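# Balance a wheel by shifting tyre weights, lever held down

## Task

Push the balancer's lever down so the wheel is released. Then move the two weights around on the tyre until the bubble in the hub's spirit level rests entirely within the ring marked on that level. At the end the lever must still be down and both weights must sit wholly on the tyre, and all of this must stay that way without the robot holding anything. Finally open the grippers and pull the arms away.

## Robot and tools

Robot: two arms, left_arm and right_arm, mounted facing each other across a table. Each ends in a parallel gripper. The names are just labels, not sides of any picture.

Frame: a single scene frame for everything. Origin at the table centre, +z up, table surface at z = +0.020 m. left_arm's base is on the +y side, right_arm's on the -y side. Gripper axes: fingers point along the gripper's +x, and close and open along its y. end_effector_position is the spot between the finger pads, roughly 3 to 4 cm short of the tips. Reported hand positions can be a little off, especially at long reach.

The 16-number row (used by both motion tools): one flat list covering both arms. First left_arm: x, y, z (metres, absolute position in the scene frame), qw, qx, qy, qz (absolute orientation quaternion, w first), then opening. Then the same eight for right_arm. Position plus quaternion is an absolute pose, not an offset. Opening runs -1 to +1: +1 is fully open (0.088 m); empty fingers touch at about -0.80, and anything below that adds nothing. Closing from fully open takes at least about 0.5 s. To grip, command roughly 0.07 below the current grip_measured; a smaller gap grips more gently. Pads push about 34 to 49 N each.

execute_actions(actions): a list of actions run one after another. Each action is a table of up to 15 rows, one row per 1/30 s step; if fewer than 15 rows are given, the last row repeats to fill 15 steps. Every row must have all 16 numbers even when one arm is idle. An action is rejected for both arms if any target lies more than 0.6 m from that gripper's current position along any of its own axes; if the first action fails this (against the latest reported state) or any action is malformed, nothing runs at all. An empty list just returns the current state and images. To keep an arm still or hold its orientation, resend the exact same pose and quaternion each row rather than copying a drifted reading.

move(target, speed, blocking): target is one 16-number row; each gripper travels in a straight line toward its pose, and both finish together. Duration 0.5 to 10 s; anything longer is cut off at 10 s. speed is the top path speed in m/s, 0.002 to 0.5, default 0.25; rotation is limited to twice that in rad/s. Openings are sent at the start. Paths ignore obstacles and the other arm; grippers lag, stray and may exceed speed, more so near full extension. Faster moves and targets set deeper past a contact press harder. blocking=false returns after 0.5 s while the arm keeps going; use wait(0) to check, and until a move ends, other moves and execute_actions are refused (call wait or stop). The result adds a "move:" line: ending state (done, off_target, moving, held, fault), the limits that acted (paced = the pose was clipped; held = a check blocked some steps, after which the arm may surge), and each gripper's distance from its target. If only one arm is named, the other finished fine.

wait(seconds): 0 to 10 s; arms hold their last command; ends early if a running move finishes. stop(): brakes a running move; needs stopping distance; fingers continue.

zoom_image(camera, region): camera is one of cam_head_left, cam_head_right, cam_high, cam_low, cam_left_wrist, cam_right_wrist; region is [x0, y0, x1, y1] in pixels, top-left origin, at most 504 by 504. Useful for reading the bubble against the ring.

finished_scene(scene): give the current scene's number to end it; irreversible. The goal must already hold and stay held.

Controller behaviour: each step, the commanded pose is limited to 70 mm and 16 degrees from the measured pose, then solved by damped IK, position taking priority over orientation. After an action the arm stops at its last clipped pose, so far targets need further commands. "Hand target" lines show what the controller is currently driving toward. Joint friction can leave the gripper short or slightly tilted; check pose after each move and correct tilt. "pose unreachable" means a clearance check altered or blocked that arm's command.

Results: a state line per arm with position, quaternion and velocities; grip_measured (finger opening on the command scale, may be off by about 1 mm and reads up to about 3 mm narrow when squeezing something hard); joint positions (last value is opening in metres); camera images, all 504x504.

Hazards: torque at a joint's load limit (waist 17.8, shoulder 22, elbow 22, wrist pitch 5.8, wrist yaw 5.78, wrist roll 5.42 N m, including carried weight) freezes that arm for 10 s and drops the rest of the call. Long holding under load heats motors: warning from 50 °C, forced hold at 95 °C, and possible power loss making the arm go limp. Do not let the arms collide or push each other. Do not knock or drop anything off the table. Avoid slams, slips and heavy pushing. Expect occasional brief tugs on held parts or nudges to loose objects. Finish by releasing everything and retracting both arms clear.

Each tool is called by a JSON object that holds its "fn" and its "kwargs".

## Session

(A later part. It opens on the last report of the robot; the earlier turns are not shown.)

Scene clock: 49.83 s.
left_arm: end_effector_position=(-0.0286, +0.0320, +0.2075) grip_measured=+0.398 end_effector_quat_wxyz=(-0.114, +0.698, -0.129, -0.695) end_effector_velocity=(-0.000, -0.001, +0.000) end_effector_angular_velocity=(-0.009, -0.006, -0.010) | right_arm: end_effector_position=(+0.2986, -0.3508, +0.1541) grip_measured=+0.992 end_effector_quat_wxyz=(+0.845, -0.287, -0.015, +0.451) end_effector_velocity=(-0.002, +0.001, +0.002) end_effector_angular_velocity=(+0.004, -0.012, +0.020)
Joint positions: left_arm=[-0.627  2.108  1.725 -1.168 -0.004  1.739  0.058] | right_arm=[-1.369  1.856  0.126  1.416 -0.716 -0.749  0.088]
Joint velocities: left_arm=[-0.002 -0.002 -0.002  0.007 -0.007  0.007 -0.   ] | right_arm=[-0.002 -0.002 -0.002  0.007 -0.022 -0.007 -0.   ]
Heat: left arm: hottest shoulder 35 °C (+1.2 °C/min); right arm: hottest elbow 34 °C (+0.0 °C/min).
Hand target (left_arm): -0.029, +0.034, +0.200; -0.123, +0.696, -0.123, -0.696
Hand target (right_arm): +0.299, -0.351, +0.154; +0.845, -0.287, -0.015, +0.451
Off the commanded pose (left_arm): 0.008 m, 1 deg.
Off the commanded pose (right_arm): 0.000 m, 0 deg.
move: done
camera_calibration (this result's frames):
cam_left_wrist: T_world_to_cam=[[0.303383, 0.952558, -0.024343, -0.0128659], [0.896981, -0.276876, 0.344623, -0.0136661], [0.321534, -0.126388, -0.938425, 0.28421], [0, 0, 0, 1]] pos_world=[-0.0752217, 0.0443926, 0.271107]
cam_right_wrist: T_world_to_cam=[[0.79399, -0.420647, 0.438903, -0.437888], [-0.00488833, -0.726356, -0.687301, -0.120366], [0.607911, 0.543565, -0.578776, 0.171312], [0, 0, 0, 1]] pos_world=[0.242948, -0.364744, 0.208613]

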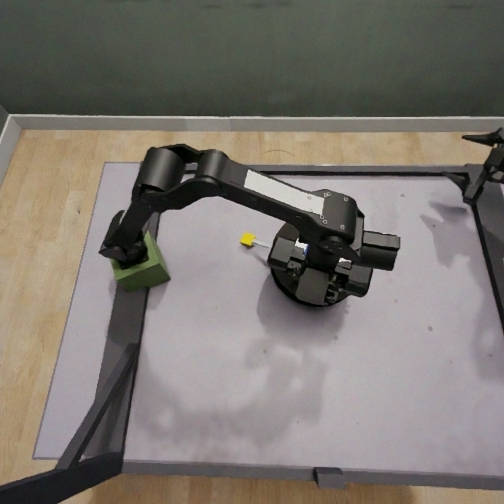

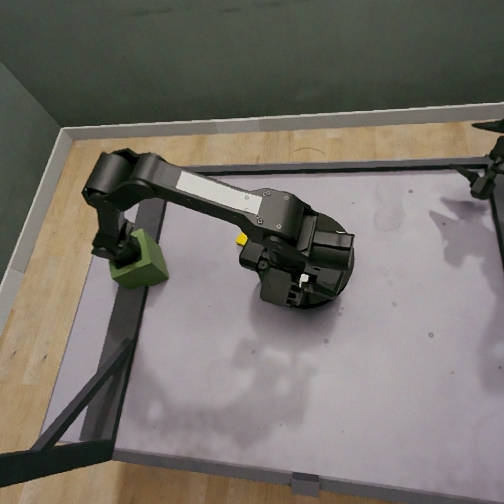

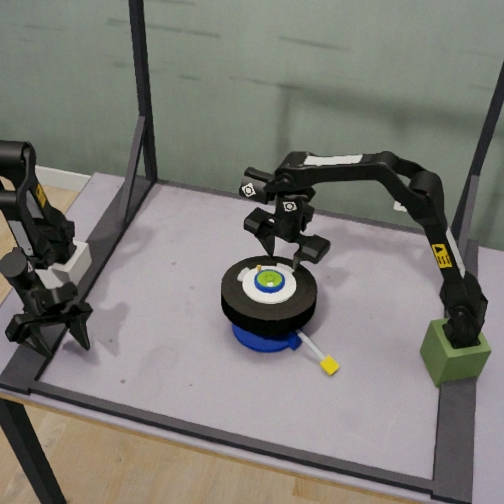

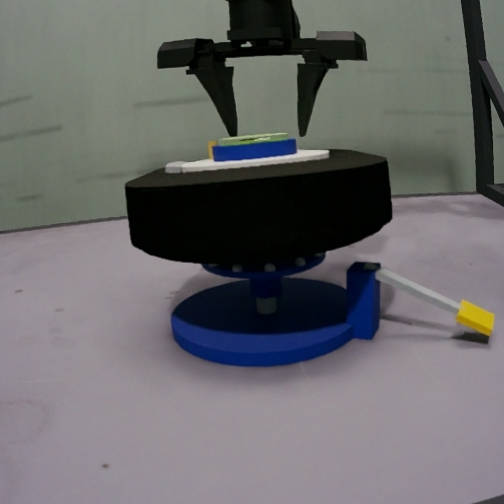

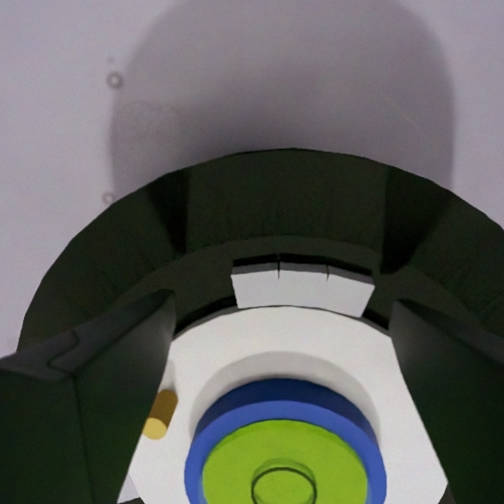

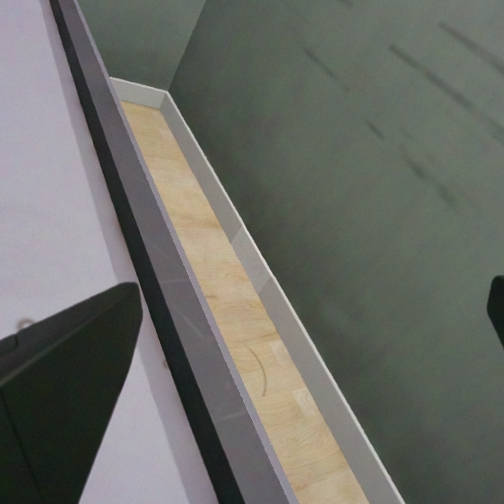

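{"fn": "execute_actions", "kwargs": {"actions": [[[-0.03,0.041,0.194,-0.123,0.696,-0.123,-0.696,0.4,0.299,-0.351,0.154,0.845,-0.287,-0.015,0.451,1]],[[-0.03,0.041,0.183,-0.123,0.696,-0.123,-0.696,0.4,0.299,-0.351,0.154,0.845,-0.287,-0.015,0.451,1]],[[-0.03,0.041,0.183,-0.123,0.696,-0.123,-0.696,-0.12,0.299,-0.351,0.154,0.845,-0.287,-0.015,0.451,1]],[[-0.03,0.041,0.21,-0.123,0.696,-0.123,-0.696,-0.12,0.299,-0.351,0.154,0.845,-0.287,-0.015,0.451,1]],[[-0.03,0.041,0.24,-0.123,0.696,-0.123,-0.696,-0.12,0.299,-0.351,0.154,0.845,-0.287,-0.015,0.451,1]]]}}

{"fn": "move", "kwargs": {"target": [0.09,0.07,0.235,0.271,0.653,0.271,-0.653,-0.12,0.299,-0.351,0.154,0.845,-0.287,-0.015,0.451,1], "speed": 0.35}}

{"fn": "move", "kwargs": {"target": [0.09,0.07,0.194,0.271,0.653,0.271,-0.653,-0.12,0.299,-0.351,0.154,0.845,-0.287,-0.015,0.451,1], "speed": 0.045}}

Scene clock: 62.53 s.
left_arm: end_effector_position=(-0.0304, +0.0427, +0.2353) grip_measured=-0.026 end_effector_quat_wxyz=(-0.129, +0.696, -0.120, -0.696) end_effector_velocity=(-0.001, -0.003, +0.005) end_effector_angular_velocity=(-0.013, -0.005, +0.019) | right_arm: end_effector_position=(+0.2986, -0.3508, +0.1541) grip_measured=+0.992 end_effector_quat_wxyz=(+0.845, -0.287, -0.015, +0.451) end_effector_velocity=(-0.001, -0.000, -0.001) end_effector_angular_velocity=(-0.003, +0.002, +0.006)
Joint positions: left_arm=[-0.635  2.084  1.799 -1.299  0.001  1.739  0.038] | right_arm=[-1.369  1.856  0.126  1.416 -0.716 -0.749  0.088]
Joint velocities: left_arm=[-0.002  0.002  0.022 -0.007 -0.007 -0.022 -0.   ] | right_arm=[-0.002 -0.002 -0.002 -0.007 -0.007 -0.007  0.   ]
Heat: left arm: hottest shoulder 37 °C (+3.0 °C/min); right arm: hottest elbow 34 °C (+0.0 °C/min).
Hand target (left_arm): -0.030, +0.041, +0.240; -0.123, +0.696, -0.123, -0.696
Hand target (right_arm): +0.299, -0.351, +0.154; +0.845, -0.287, -0.015, +0.451
Off the commanded pose (left_arm): 0.005 m, 1 deg.
Off the commanded pose (right_arm): 0.000 m, 0 deg.
camera_calibration (this result's frames):
cam_left_wrist: T_world_to_cam=[[0.310307, 0.950607, 0.00753184, -0.0290828], [0.894556, -0.294673, 0.336061, -0.0159858], [0.321681, -0.0975444, -0.94181, 0.311801], [0, 0, 0, 1]] pos_world=[-0.0769758, 0.0533502, 0.299249]
cam_right_wrist: T_world_to_cam=[[0.79399, -0.420647, 0.438903, -0.437888], [-0.00488833, -0.726356, -0.687301, -0.120366], [0.607911, 0.543565, -0.578776, 0.171312], [0, 0, 0, 1]] pos_world=[0.242948, -0.364744, 0.208613]

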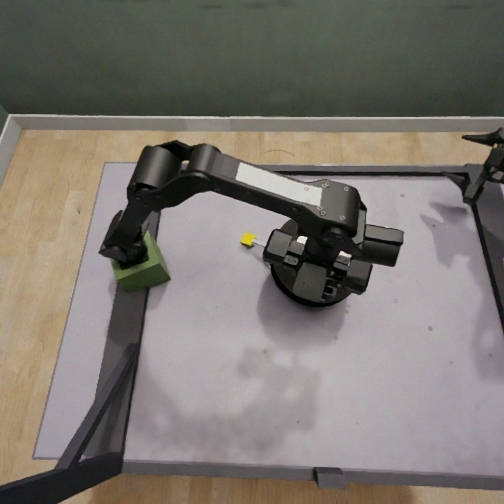

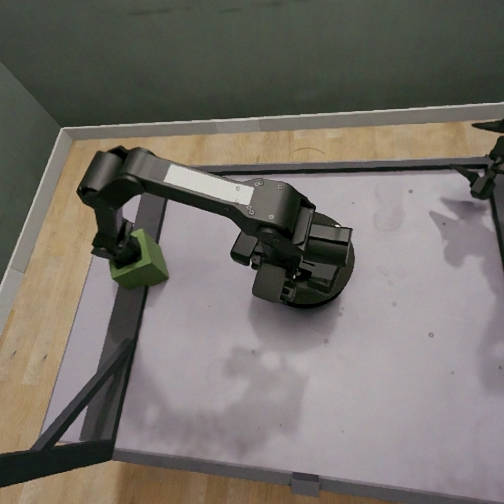

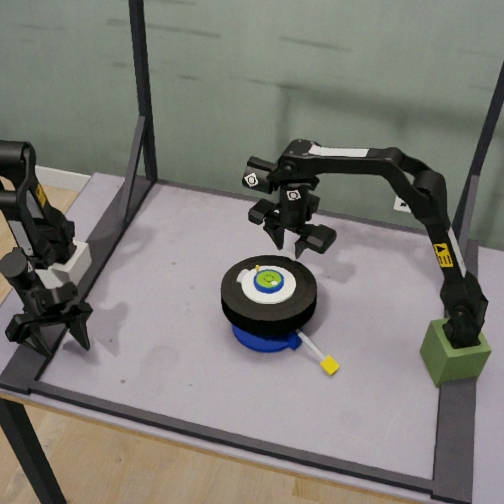

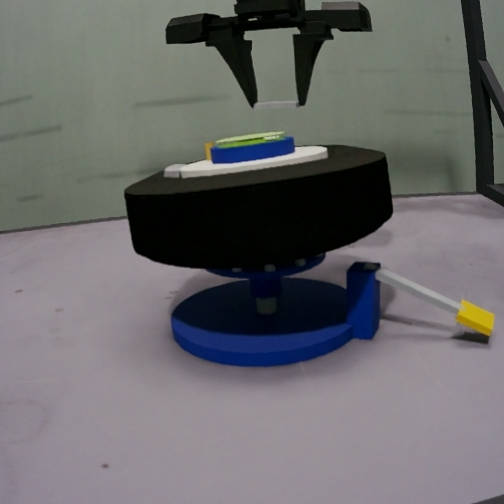

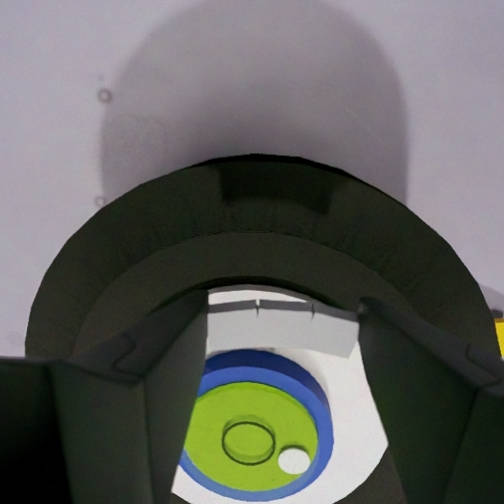

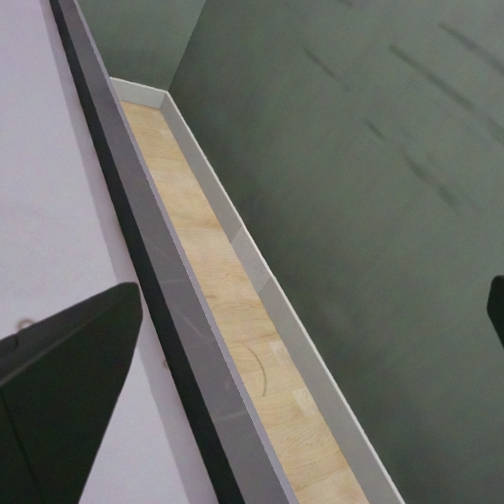

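Scene clock: 64.67 s.
left_arm: end_effector_position=(+0.0889, +0.0675, +0.2320) grip_measured=-0.026 end_effector_quat_wxyz=(+0.265, +0.654, +0.271, -0.654) end_effector_velocity=(-0.000, +0.003, -0.001) end_effector_angular_velocity=(+0.013, -0.006, +0.019) | right_arm: end_effector_position=(+0.2986, -0.3508, +0.1541) grip_measured=+0.992 end_effector_quat_wxyz=(+0.845, -0.287, -0.015, +0.451) end_effector_velocity=(-0.002, -0.000, +0.001) end_effector_angular_velocity=(-0.010, -0.019, +0.010)
Joint positions: left_arm=[-0.325  1.965  1.613 -1.227  0.002  0.918  0.038] | right_arm=[-1.369  1.856  0.126  1.416 -0.716 -0.749  0.088]
Joint velocities: left_arm=[-0.002 -0.002 -0.007 -0.007 -0.007 -0.022 -0.   ] | right_arm=[-0.002 -0.002 -0.007  0.007 -0.007 -0.022 -0.   ]
Heat: left arm: hottest shoulder 38 °C (+4.0 °C/min); right arm: hottest elbow 34 °C (+0.0 °C/min).
Hand target (left_arm): +0.089, +0.069, +0.235; +0.270, +0.651, +0.272, -0.655
Hand target (right_arm): +0.299, -0.351, +0.154; +0.845, -0.287, -0.015, +0.451
Off the commanded pose (left_arm): 0.004 m, 1 deg.
Off the commanded pose (right_arm): 0.000 m, 0 deg.
move: done
camera_calibration (this result's frames):
cam_left_wrist: T_world_to_cam=[[-0.7281, 0.685465, 0.00281127, 0.0217403], [0.644754, 0.683453, 0.342321, -0.159543], [0.232728, 0.251056, -0.939579, 0.256584], [0, 0, 0, 1]] pos_world=[0.0589812, 0.0297212, 0.295634]
cam_right_wrist: T_world_to_cam=[[0.79399, -0.420647, 0.438903, -0.437888], [-0.00488833, -0.726356, -0.687301, -0.120366], [0.607911, 0.543565, -0.578776, 0.171312], [0, 0, 0, 1]] pos_world=[0.242948, -0.364744, 0.208613]

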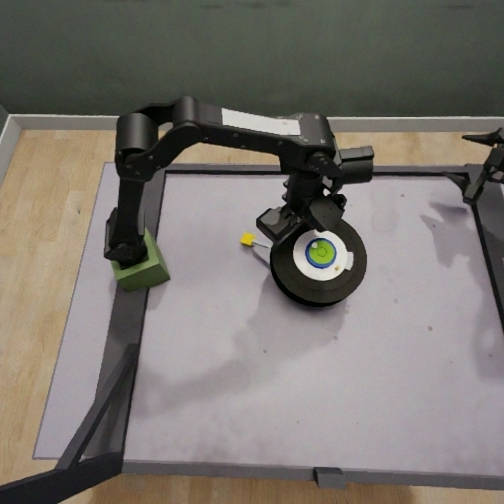

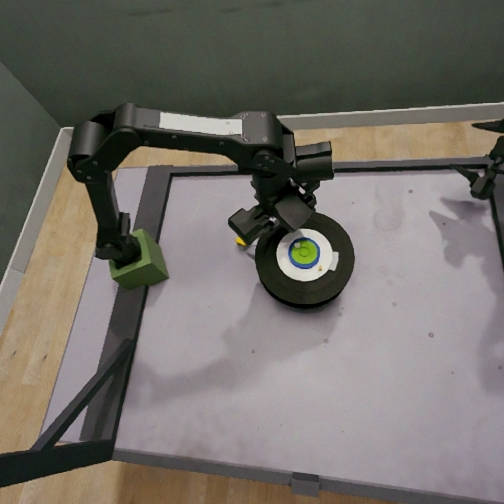

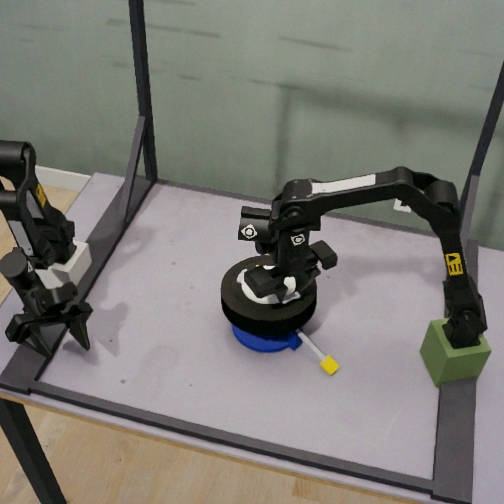

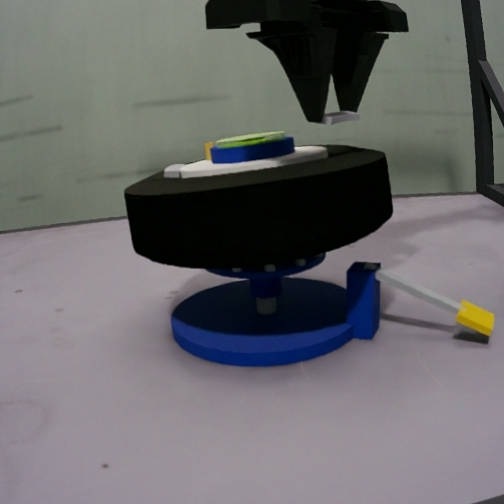

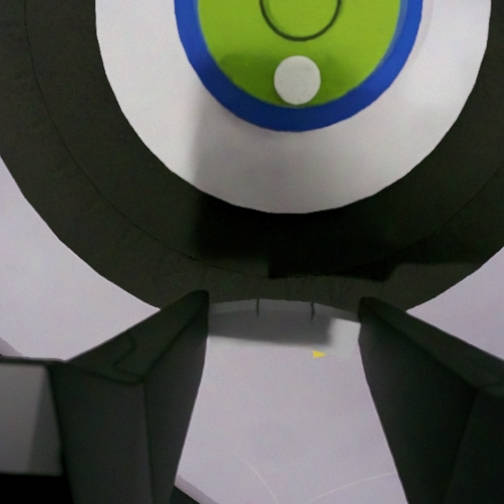

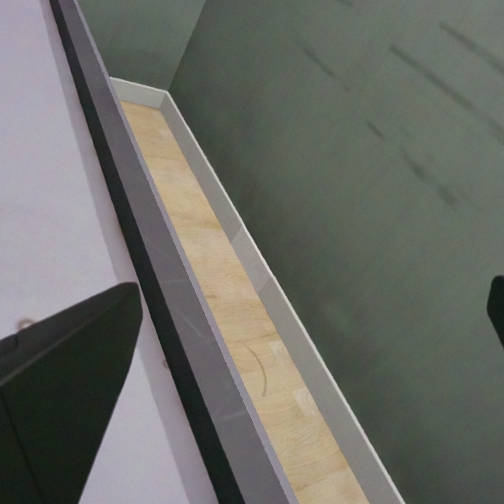

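Scene clock: 65.83 s.
left_arm: end_effector_position=(+0.0890, +0.0680, +0.1997) grip_measured=-0.026 end_effector_quat_wxyz=(+0.274, +0.652, +0.264, -0.656) end_effector_velocity=(+0.001, -0.004, +0.000) end_effector_angular_velocity=(-0.021, -0.010, +0.020) | right_arm: end_effector_position=(+0.2986, -0.3508, +0.1541) grip_measured=+0.992 end_effector_quat_wxyz=(+0.845, -0.287, -0.015, +0.451) end_effector_velocity=(-0.001, +0.002, +0.003) end_effector_angular_velocity=(-0.004, -0.028, +0.024)
Joint positions: left_arm=[-0.324  1.965  1.482 -1.073  0.002  0.917  0.038] | right_arm=[-1.369  1.856  0.126  1.416 -0.716 -0.749  0.088]
Joint velocities: left_arm=[-0.002 -0.002 -0.002  0.022 -0.007 -0.022 -0.   ] | right_arm=[-0.002 -0.002  0.002  0.007 -0.022 -0.022  0.   ]
Heat: left arm: hottest shoulder 38 °C (+4.0 °C/min); right arm: hottest elbow 34 °C (+0.0 °C/min).
Hand target (left_arm): +0.090, +0.071, +0.194; +0.271, +0.653, +0.271, -0.653
Hand target (right_arm): +0.299, -0.351, +0.154; +0.845, -0.287, -0.015, +0.451
Off the commanded pose (left_arm): 0.006 m, 1 deg.
Off the commanded pose (right_arm): 0.000 m, 0 deg.
move: done
camera_calibration (this result's frames):
cam_left_wrist: T_world_to_cam=[[-0.729126, 0.6842, -0.015706, 0.0253806], [0.642698, 0.692425, 0.327851, -0.146463], [0.235191, 0.228951, -0.944599, 0.228408], [0, 0, 0, 1]] pos_world=[0.0589179, 0.0317553, 0.264171]
cam_right_wrist: T_world_to_cam=[[0.79399, -0.420647, 0.438903, -0.437888], [-0.00488833, -0.726356, -0.687301, -0.120366], [0.607911, 0.543565, -0.578776, 0.171312], [0, 0, 0, 1]] pos_world=[0.242948, -0.364744, 0.208613]

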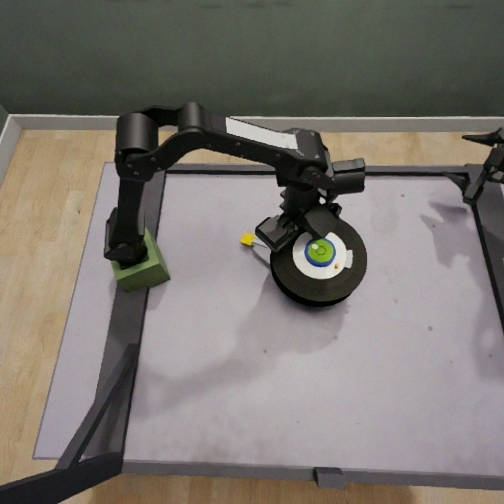

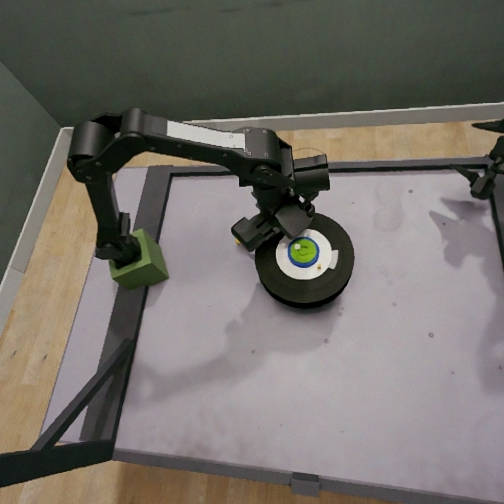

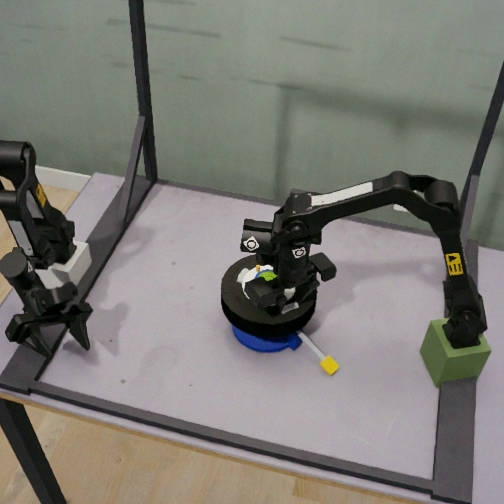

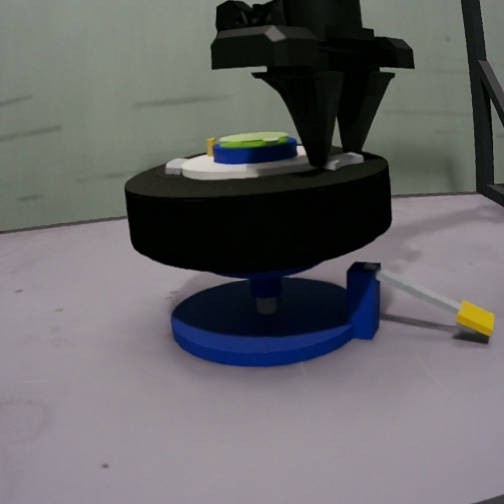

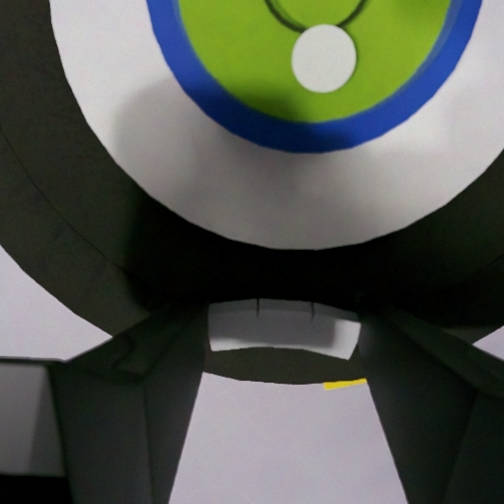

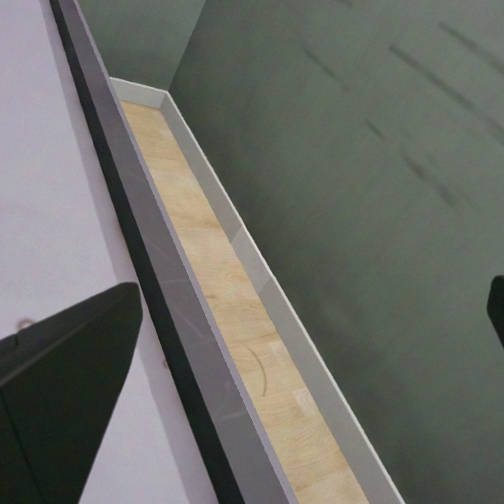

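Lucky direction; this one weight may nearly balance it.

{"fn": "execute_actions", "kwargs": {"actions": [[[0.09,0.07,0.194,0.271,0.653,0.271,-0.653,0.3,0.299,-0.351,0.154,0.845,-0.287,-0.015,0.451,1]],[[0.09,0.07,0.24,0.271,0.653,0.271,-0.653,0.3,0.299,-0.351,0.154,0.845,-0.287,-0.015,0.451,1]]]}}

{"fn": "wait", "kwargs": {"seconds": 6}}

{"fn": "zoom_image", "kwargs": {"camera": "cam_head_right", "region": [247,200,362,315]}}

Scene clock: 77.47 s.
left_arm: end_effector_position=(+0.0886, +0.0714, +0.2356) grip_measured=+0.298 end_effector_quat_wxyz=(+0.265, +0.654, +0.273, -0.653) end_effector_velocity=(-0.002, -0.002, +0.008) end_effector_angular_velocity=(-0.008, +0.006, +0.005) | right_arm: end_effector_position=(+0.2986, -0.3508, +0.1541) grip_measured=+0.992 end_effector_quat_wxyz=(+0.845, -0.287, -0.015, +0.451) end_effector_velocity=(-0.001, -0.001, -0.001) end_effector_angular_velocity=(-0.012, -0.009, +0.005)
Joint positions: left_arm=[-0.324  1.951  1.607 -1.239  0.002  0.916  0.054] | right_arm=[-1.369  1.856  0.126  1.416 -0.716 -0.749  0.088]
Joint velocities: left_arm=[-0.002 -0.002  0.027 -0.022  0.007 -0.007 -0.   ] | right_arm=[-0.007 -0.002 -0.002 -0.007 -0.007 -0.022 -0.   ]
Heat: left arm: hottest shoulder 39 °C (+5.1 °C/min); right arm: hottest elbow 34 °C (+0.0 °C/min).
Hand target (left_arm): +0.090, +0.070, +0.240; +0.271, +0.653, +0.271, -0.653
Hand target (right_arm): +0.299, -0.351, +0.154; +0.845, -0.287, -0.015, +0.451
Off the commanded pose (left_arm): 0.005 m, 1 deg.
Off the commanded pose (right_arm): 0.000 m, 0 deg.
camera_calibration (this result's frames):
cam_left_wrist: T_world_to_cam=[[-0.729666, 0.683785, 0.00515316, 0.0184635], [0.643314, 0.683886, 0.344161, -0.163604], [0.231808, 0.254437, -0.938897, 0.258783], [0, 0, 0, 1]] pos_world=[0.0587334, 0.0334177, 0.299182]
cam_right_wrist: T_world_to_cam=[[0.79399, -0.420647, 0.438903, -0.437888], [-0.00488833, -0.726356, -0.687301, -0.120366], [0.607911, 0.543565, -0.578776, 0.171312], [0, 0, 0, 1]] pos_world=[0.242948, -0.364744, 0.208613]

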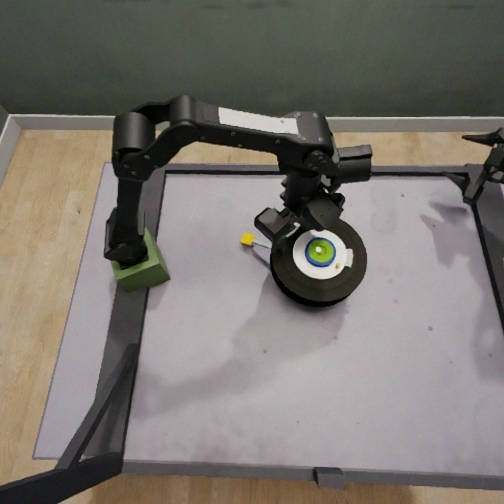

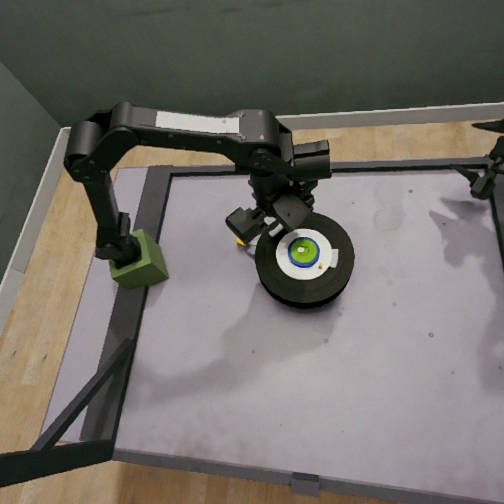

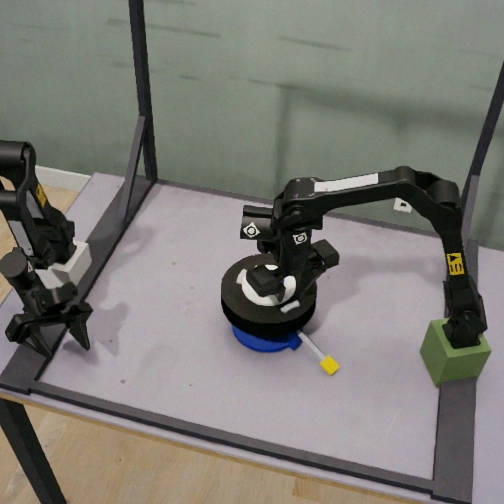

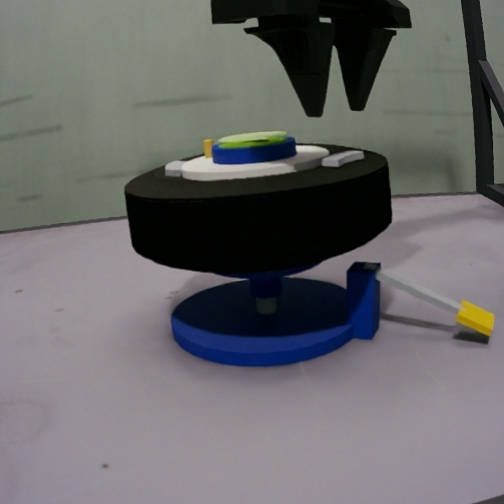

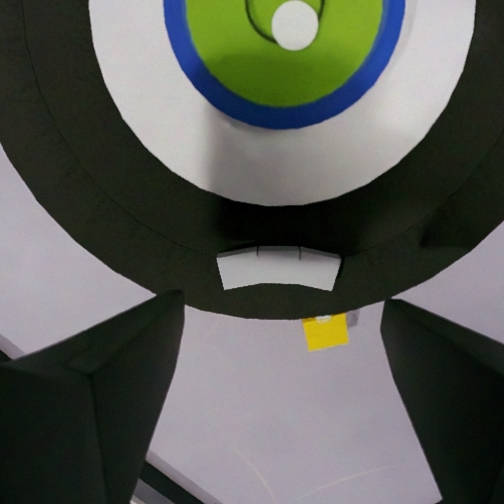

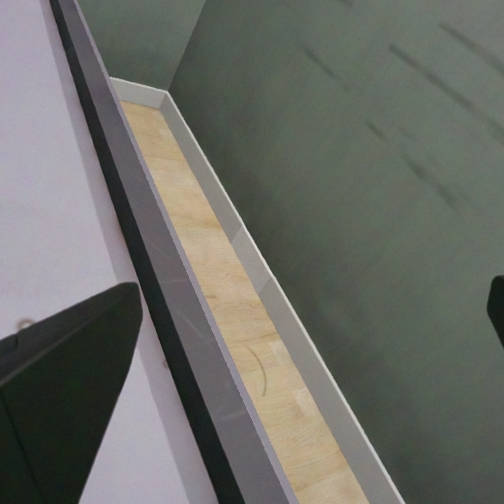

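Scene clock: 83.47 s.
left_arm: end_effector_position=(+0.0886, +0.0714, +0.2362) grip_measured=+0.298 end_effector_quat_wxyz=(+0.265, +0.654, +0.273, -0.653) end_effector_velocity=(-0.004, -0.001, +0.000) end_effector_angular_velocity=(-0.008, +0.006, +0.000) | right_arm: end_effector_position=(+0.2986, -0.3508, +0.1541) grip_measured=+0.992 end_effector_quat_wxyz=(+0.845, -0.287, -0.015, +0.451) end_effector_velocity=(-0.003, -0.000, -0.000) end_effector_angular_velocity=(-0.003, +0.002, +0.006)
Joint positions: left_arm=[-0.324  1.951  1.609 -1.241  0.002  0.916  0.054] | right_arm=[-1.369  1.856  0.126  1.416 -0.716 -0.749  0.088]
Joint velocities: left_arm=[-0.007 -0.002 -0.002  0.007  0.007 -0.007 -0.   ] | right_arm=[-0.002 -0.007 -0.007 -0.007 -0.007 -0.007  0.   ]
Heat: left arm: hottest shoulder 40 °C (+6.0 °C/min); right arm: hottest elbow 34 °C (+0.0 °C/min).
Hand target (left_arm): +0.090, +0.070, +0.240; +0.271, +0.653, +0.271, -0.653
Hand target (right_arm): +0.299, -0.351, +0.154; +0.845, -0.287, -0.015, +0.451
Off the commanded pose (left_arm): 0.004 m, 1 deg.
Off the commanded pose (right_arm): 0.000 m, 0 deg.
wait: 6.00 s; at rest by 0.17 s
camera_calibration (this result's frames):
cam_left_wrist: T_world_to_cam=[[-0.729665, 0.683783, 0.00544683, 0.0183726], [0.643331, 0.683756, 0.344389, -0.163863], [0.231763, 0.254793, -0.938811, 0.259276], [0, 0, 0, 1]] pos_world=[0.0587334, 0.0334177, 0.299744]
cam_right_wrist: T_world_to_cam=[[0.79399, -0.420647, 0.438903, -0.437888], [-0.00488833, -0.726356, -0.687301, -0.120366], [0.607911, 0.543565, -0.578776, 0.171312], [0, 0, 0, 1]] pos_world=[0.242948, -0.364744, 0.208613]

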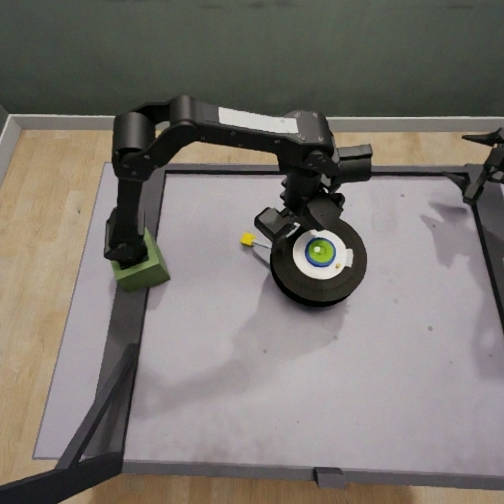

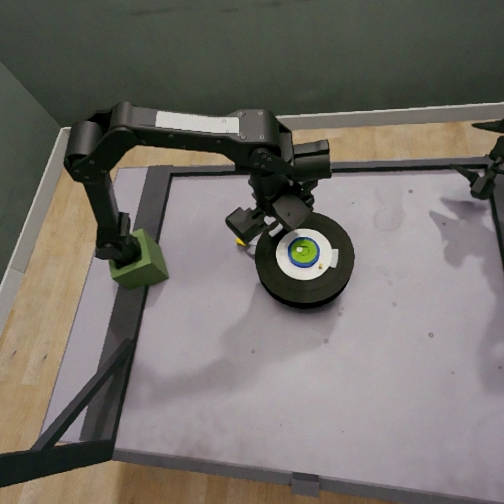

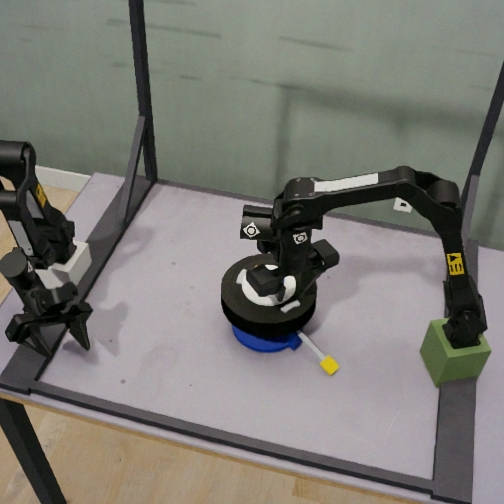

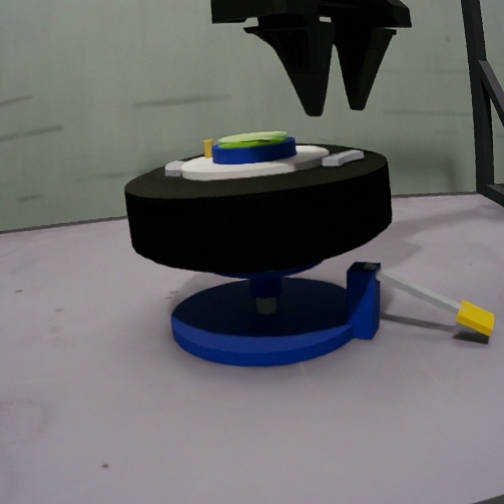

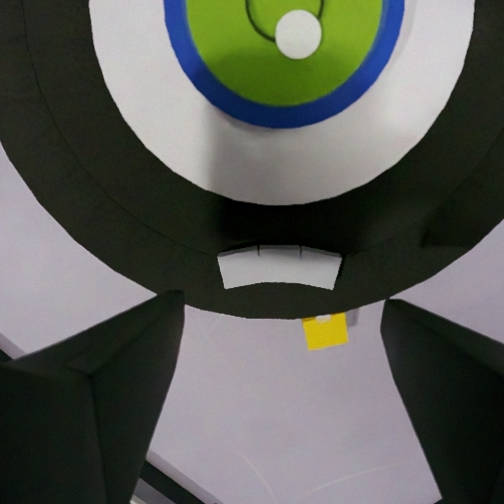

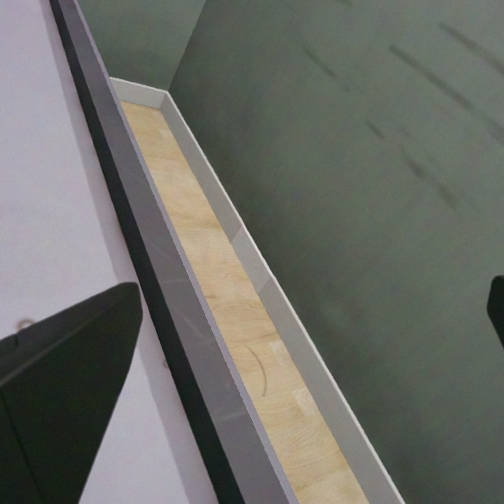

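Region (247, 200, 362, 315) of cam_head_right's 504x504 image, scaled by 4.383, with more detail than that image has.

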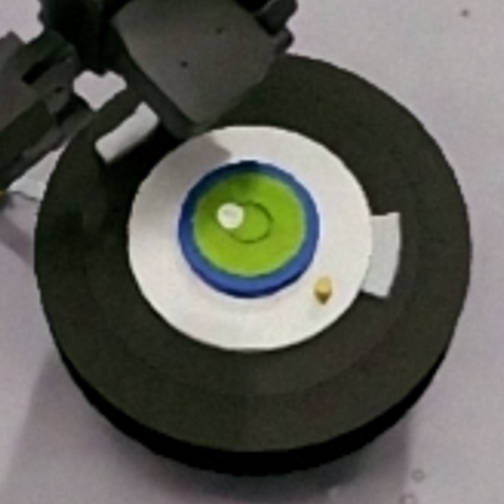

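{"fn": "move", "kwargs": {"target": [0.029,-0.05,0.235,0.478,0.521,0.478,-0.521,0.4,0.299,-0.351,0.154,0.845,-0.287,-0.015,0.451,1]}}

{"fn": "move", "kwargs": {"target": [0.029,-0.049,0.202,0.478,0.521,0.478,-0.521,0.4,0.299,-0.351,0.154,0.845,-0.287,-0.015,0.451,1], "speed": 0.06}}

Scene clock: 93.33 s.
left_arm: end_effector_position=(+0.0291, -0.0468, +0.2387) grip_measured=+0.398 end_effector_quat_wxyz=(+0.497, +0.501, +0.456, -0.542) end_effector_velocity=(-0.000, -0.001, -0.004) end_effector_angular_velocity=(+0.002, -0.007, +0.005) | right_arm: end_effector_position=(+0.2986, -0.3508, +0.1541) grip_measured=+0.992 end_effector_quat_wxyz=(+0.845, -0.287, -0.015, +0.451) end_effector_velocity=(-0.001, -0.002, -0.004) end_effector_angular_velocity=(-0.019, +0.004, -0.004)
Joint positions: left_arm=[-0.478  2.405  2.34  -1.424  0.001  0.062  0.058] | right_arm=[-1.369  1.856  0.126  1.416 -0.716 -0.749  0.088]
Joint velocities: left_arm=[-0.002  0.007 -0.002  0.007 -0.007 -0.007 -0.   ] | right_arm=[-0.002 -0.002 -0.002 -0.022  0.007 -0.022 -0.   ]
Heat: left arm: hottest shoulder 41 °C (+7.0 °C/min); right arm: hottest elbow 34 °C (+0.0 °C/min).
Hand target (left_arm): +0.029, -0.049, +0.234; +0.498, +0.502, +0.457, -0.539
Hand target (right_arm): +0.299, -0.351, +0.154; +0.845, -0.287, -0.015, +0.451
Off the commanded pose (left_arm): 0.005 m, 5 deg.
Off the commanded pose (right_arm): 0.000 m, 0 deg.
joint sent to its limit (left arm) — the command would take joint 3 (elbow) past its upper limit, so that joint was sent only as far as its limit.
move: off_target (left_arm)
camera_calibration (this result's frames):
cam_left_wrist: T_world_to_cam=[[-0.998602, 0.0525027, -0.0061613, 0.0369069], [0.0490976, 0.964352, 0.260029, 0.00497893], [0.0195939, 0.259362, -0.965581, 0.318311], [0, 0, 0, 1]] pos_world=[0.0303738, -0.0892972, 0.306288]
cam_right_wrist: T_world_to_cam=[[0.79399, -0.420647, 0.438903, -0.437888], [-0.00488833, -0.726356, -0.687301, -0.120366], [0.607911, 0.543565, -0.578776, 0.171312], [0, 0, 0, 1]] pos_world=[0.242948, -0.364744, 0.208613]

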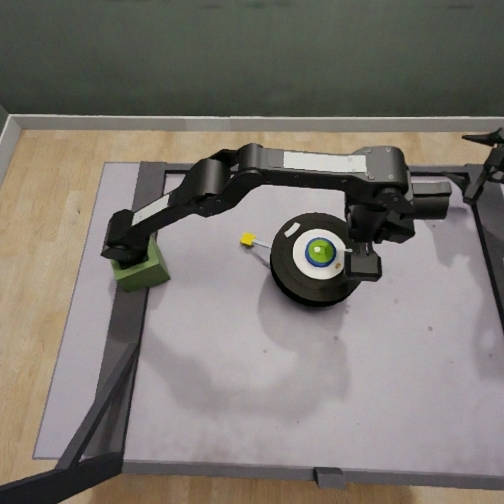

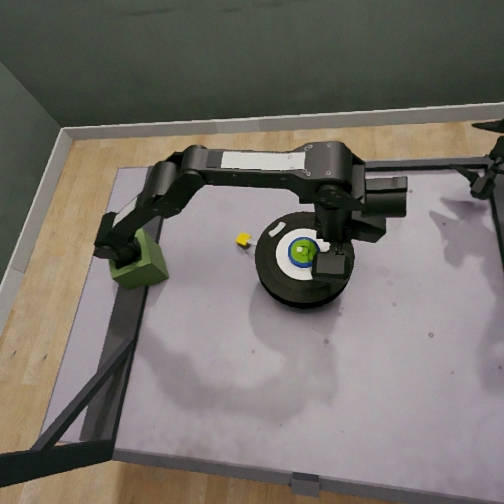

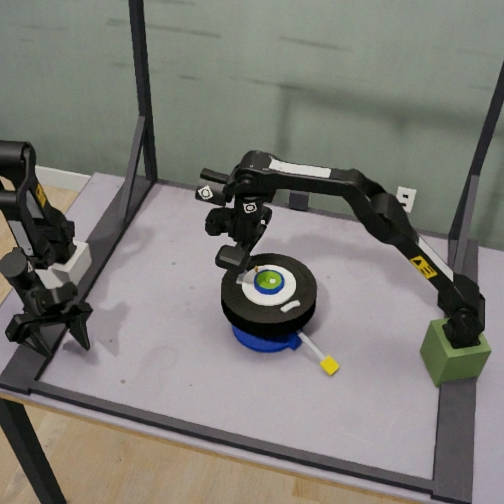

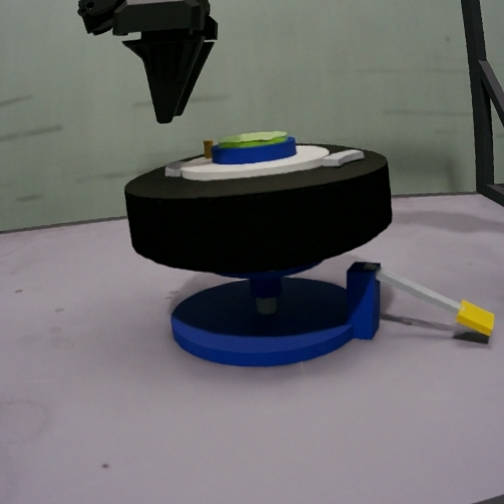

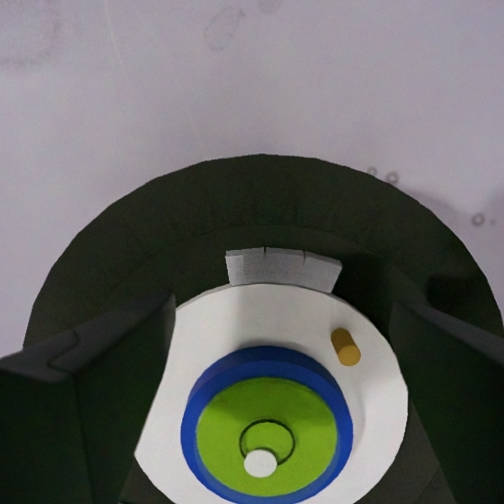

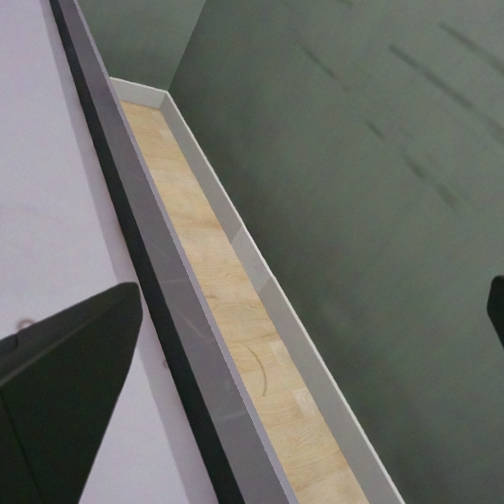

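Scene clock: 94.40 s.
left_arm: end_effector_position=(+0.0291, -0.0466, +0.2070) grip_measured=+0.398 end_effector_quat_wxyz=(+0.481, +0.518, +0.473, -0.526) end_effector_velocity=(-0.002, +0.002, +0.000) end_effector_angular_velocity=(+0.007, -0.008, -0.015) | right_arm: end_effector_position=(+0.2986, -0.3508, +0.1541) grip_measured=+0.992 end_effector_quat_wxyz=(+0.845, -0.287, -0.015, +0.451) end_effector_velocity=(-0.001, -0.000, -0.003) end_effector_angular_velocity=(+0.000, +0.017, -0.006)
Joint positions: left_arm=[-0.478  2.474  2.342 -1.422  0.001  0.061  0.058] | right_arm=[-1.369  1.856  0.126  1.416 -0.716 -0.749  0.088]
Joint velocities: left_arm=[-0.007 -0.002 -0.002 -0.007 -0.007  0.007 -0.   ] | right_arm=[ 0.002  0.002 -0.002 -0.007  0.007  0.007 -0.   ]
Heat: left arm: hottest shoulder 41 °C (+7.0 °C/min); right arm: hottest elbow 34 °C (+0.0 °C/min).
Hand target (left_arm): +0.029, -0.048, +0.202; +0.481, +0.518, +0.475, -0.524
Hand target (right_arm): +0.299, -0.351, +0.154; +0.845, -0.287, -0.015, +0.451
Off the commanded pose (left_arm): 0.006 m, 1 deg.
Off the commanded pose (right_arm): 0.000 m, 0 deg.
joint sent to its limit (left arm) — the command would take joint 3 (elbow) past its upper limit, so that joint was sent only as far as its limit.
move: done
camera_calibration (this result's frames):
cam_left_wrist: T_world_to_cam=[[-0.998612, 0.052479, -0.00453535, 0.0363671], [0.0481846, 0.944882, 0.323847, -0.00112415], [0.0212806, 0.323179, -0.946099, 0.286467], [0, 0, 0, 1]] pos_world=[0.0302746, -0.0934264, 0.271555]
cam_right_wrist: T_world_to_cam=[[0.79399, -0.420647, 0.438903, -0.437888], [-0.00488833, -0.726356, -0.687301, -0.120366], [0.607911, 0.543565, -0.578776, 0.171312], [0, 0, 0, 1]] pos_world=[0.242948, -0.364744, 0.208613]

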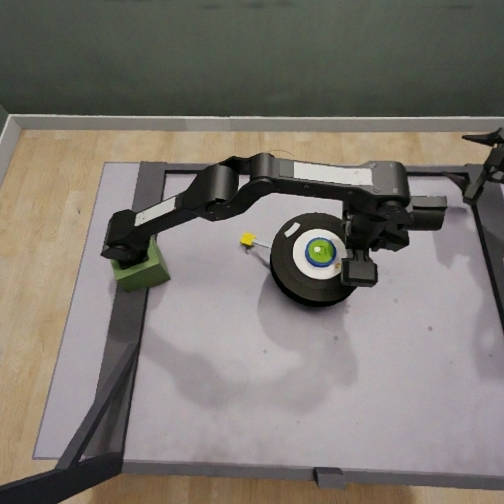

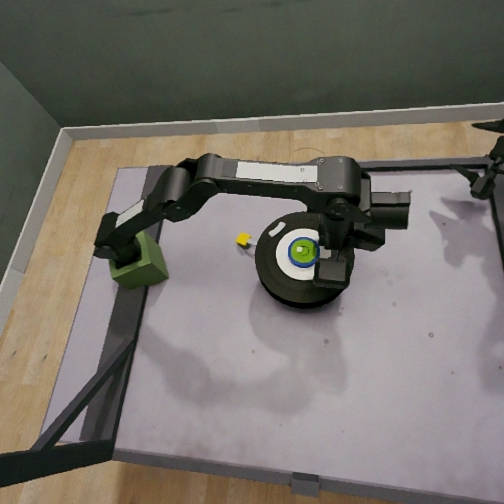

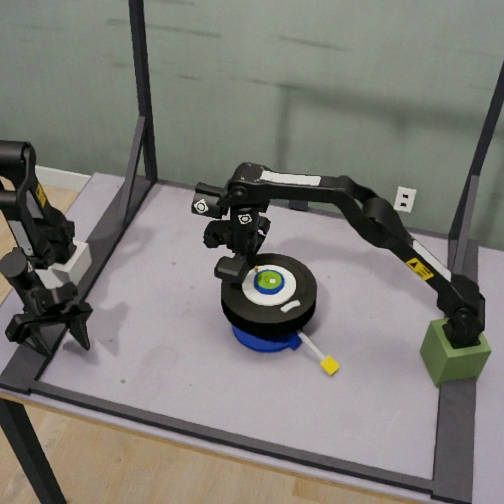

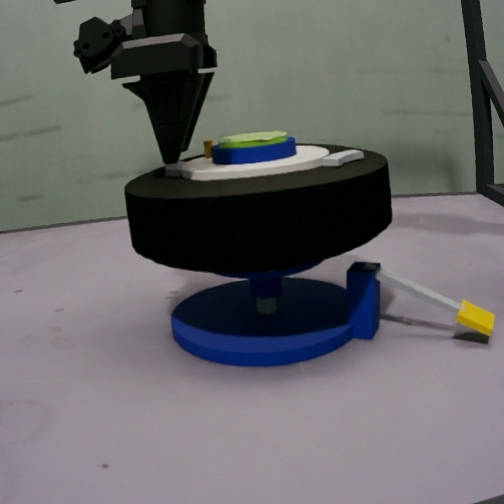

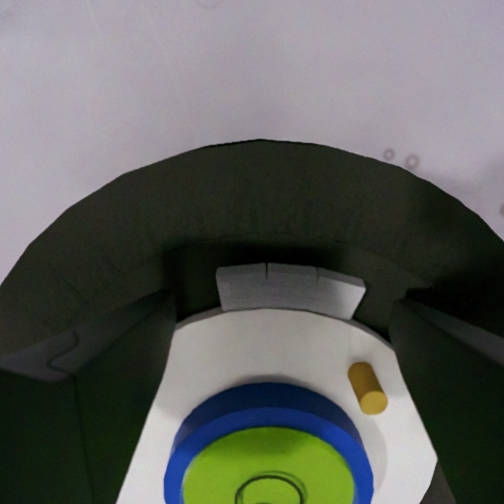

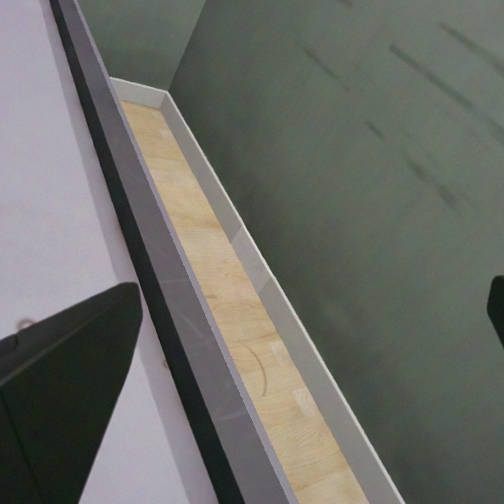

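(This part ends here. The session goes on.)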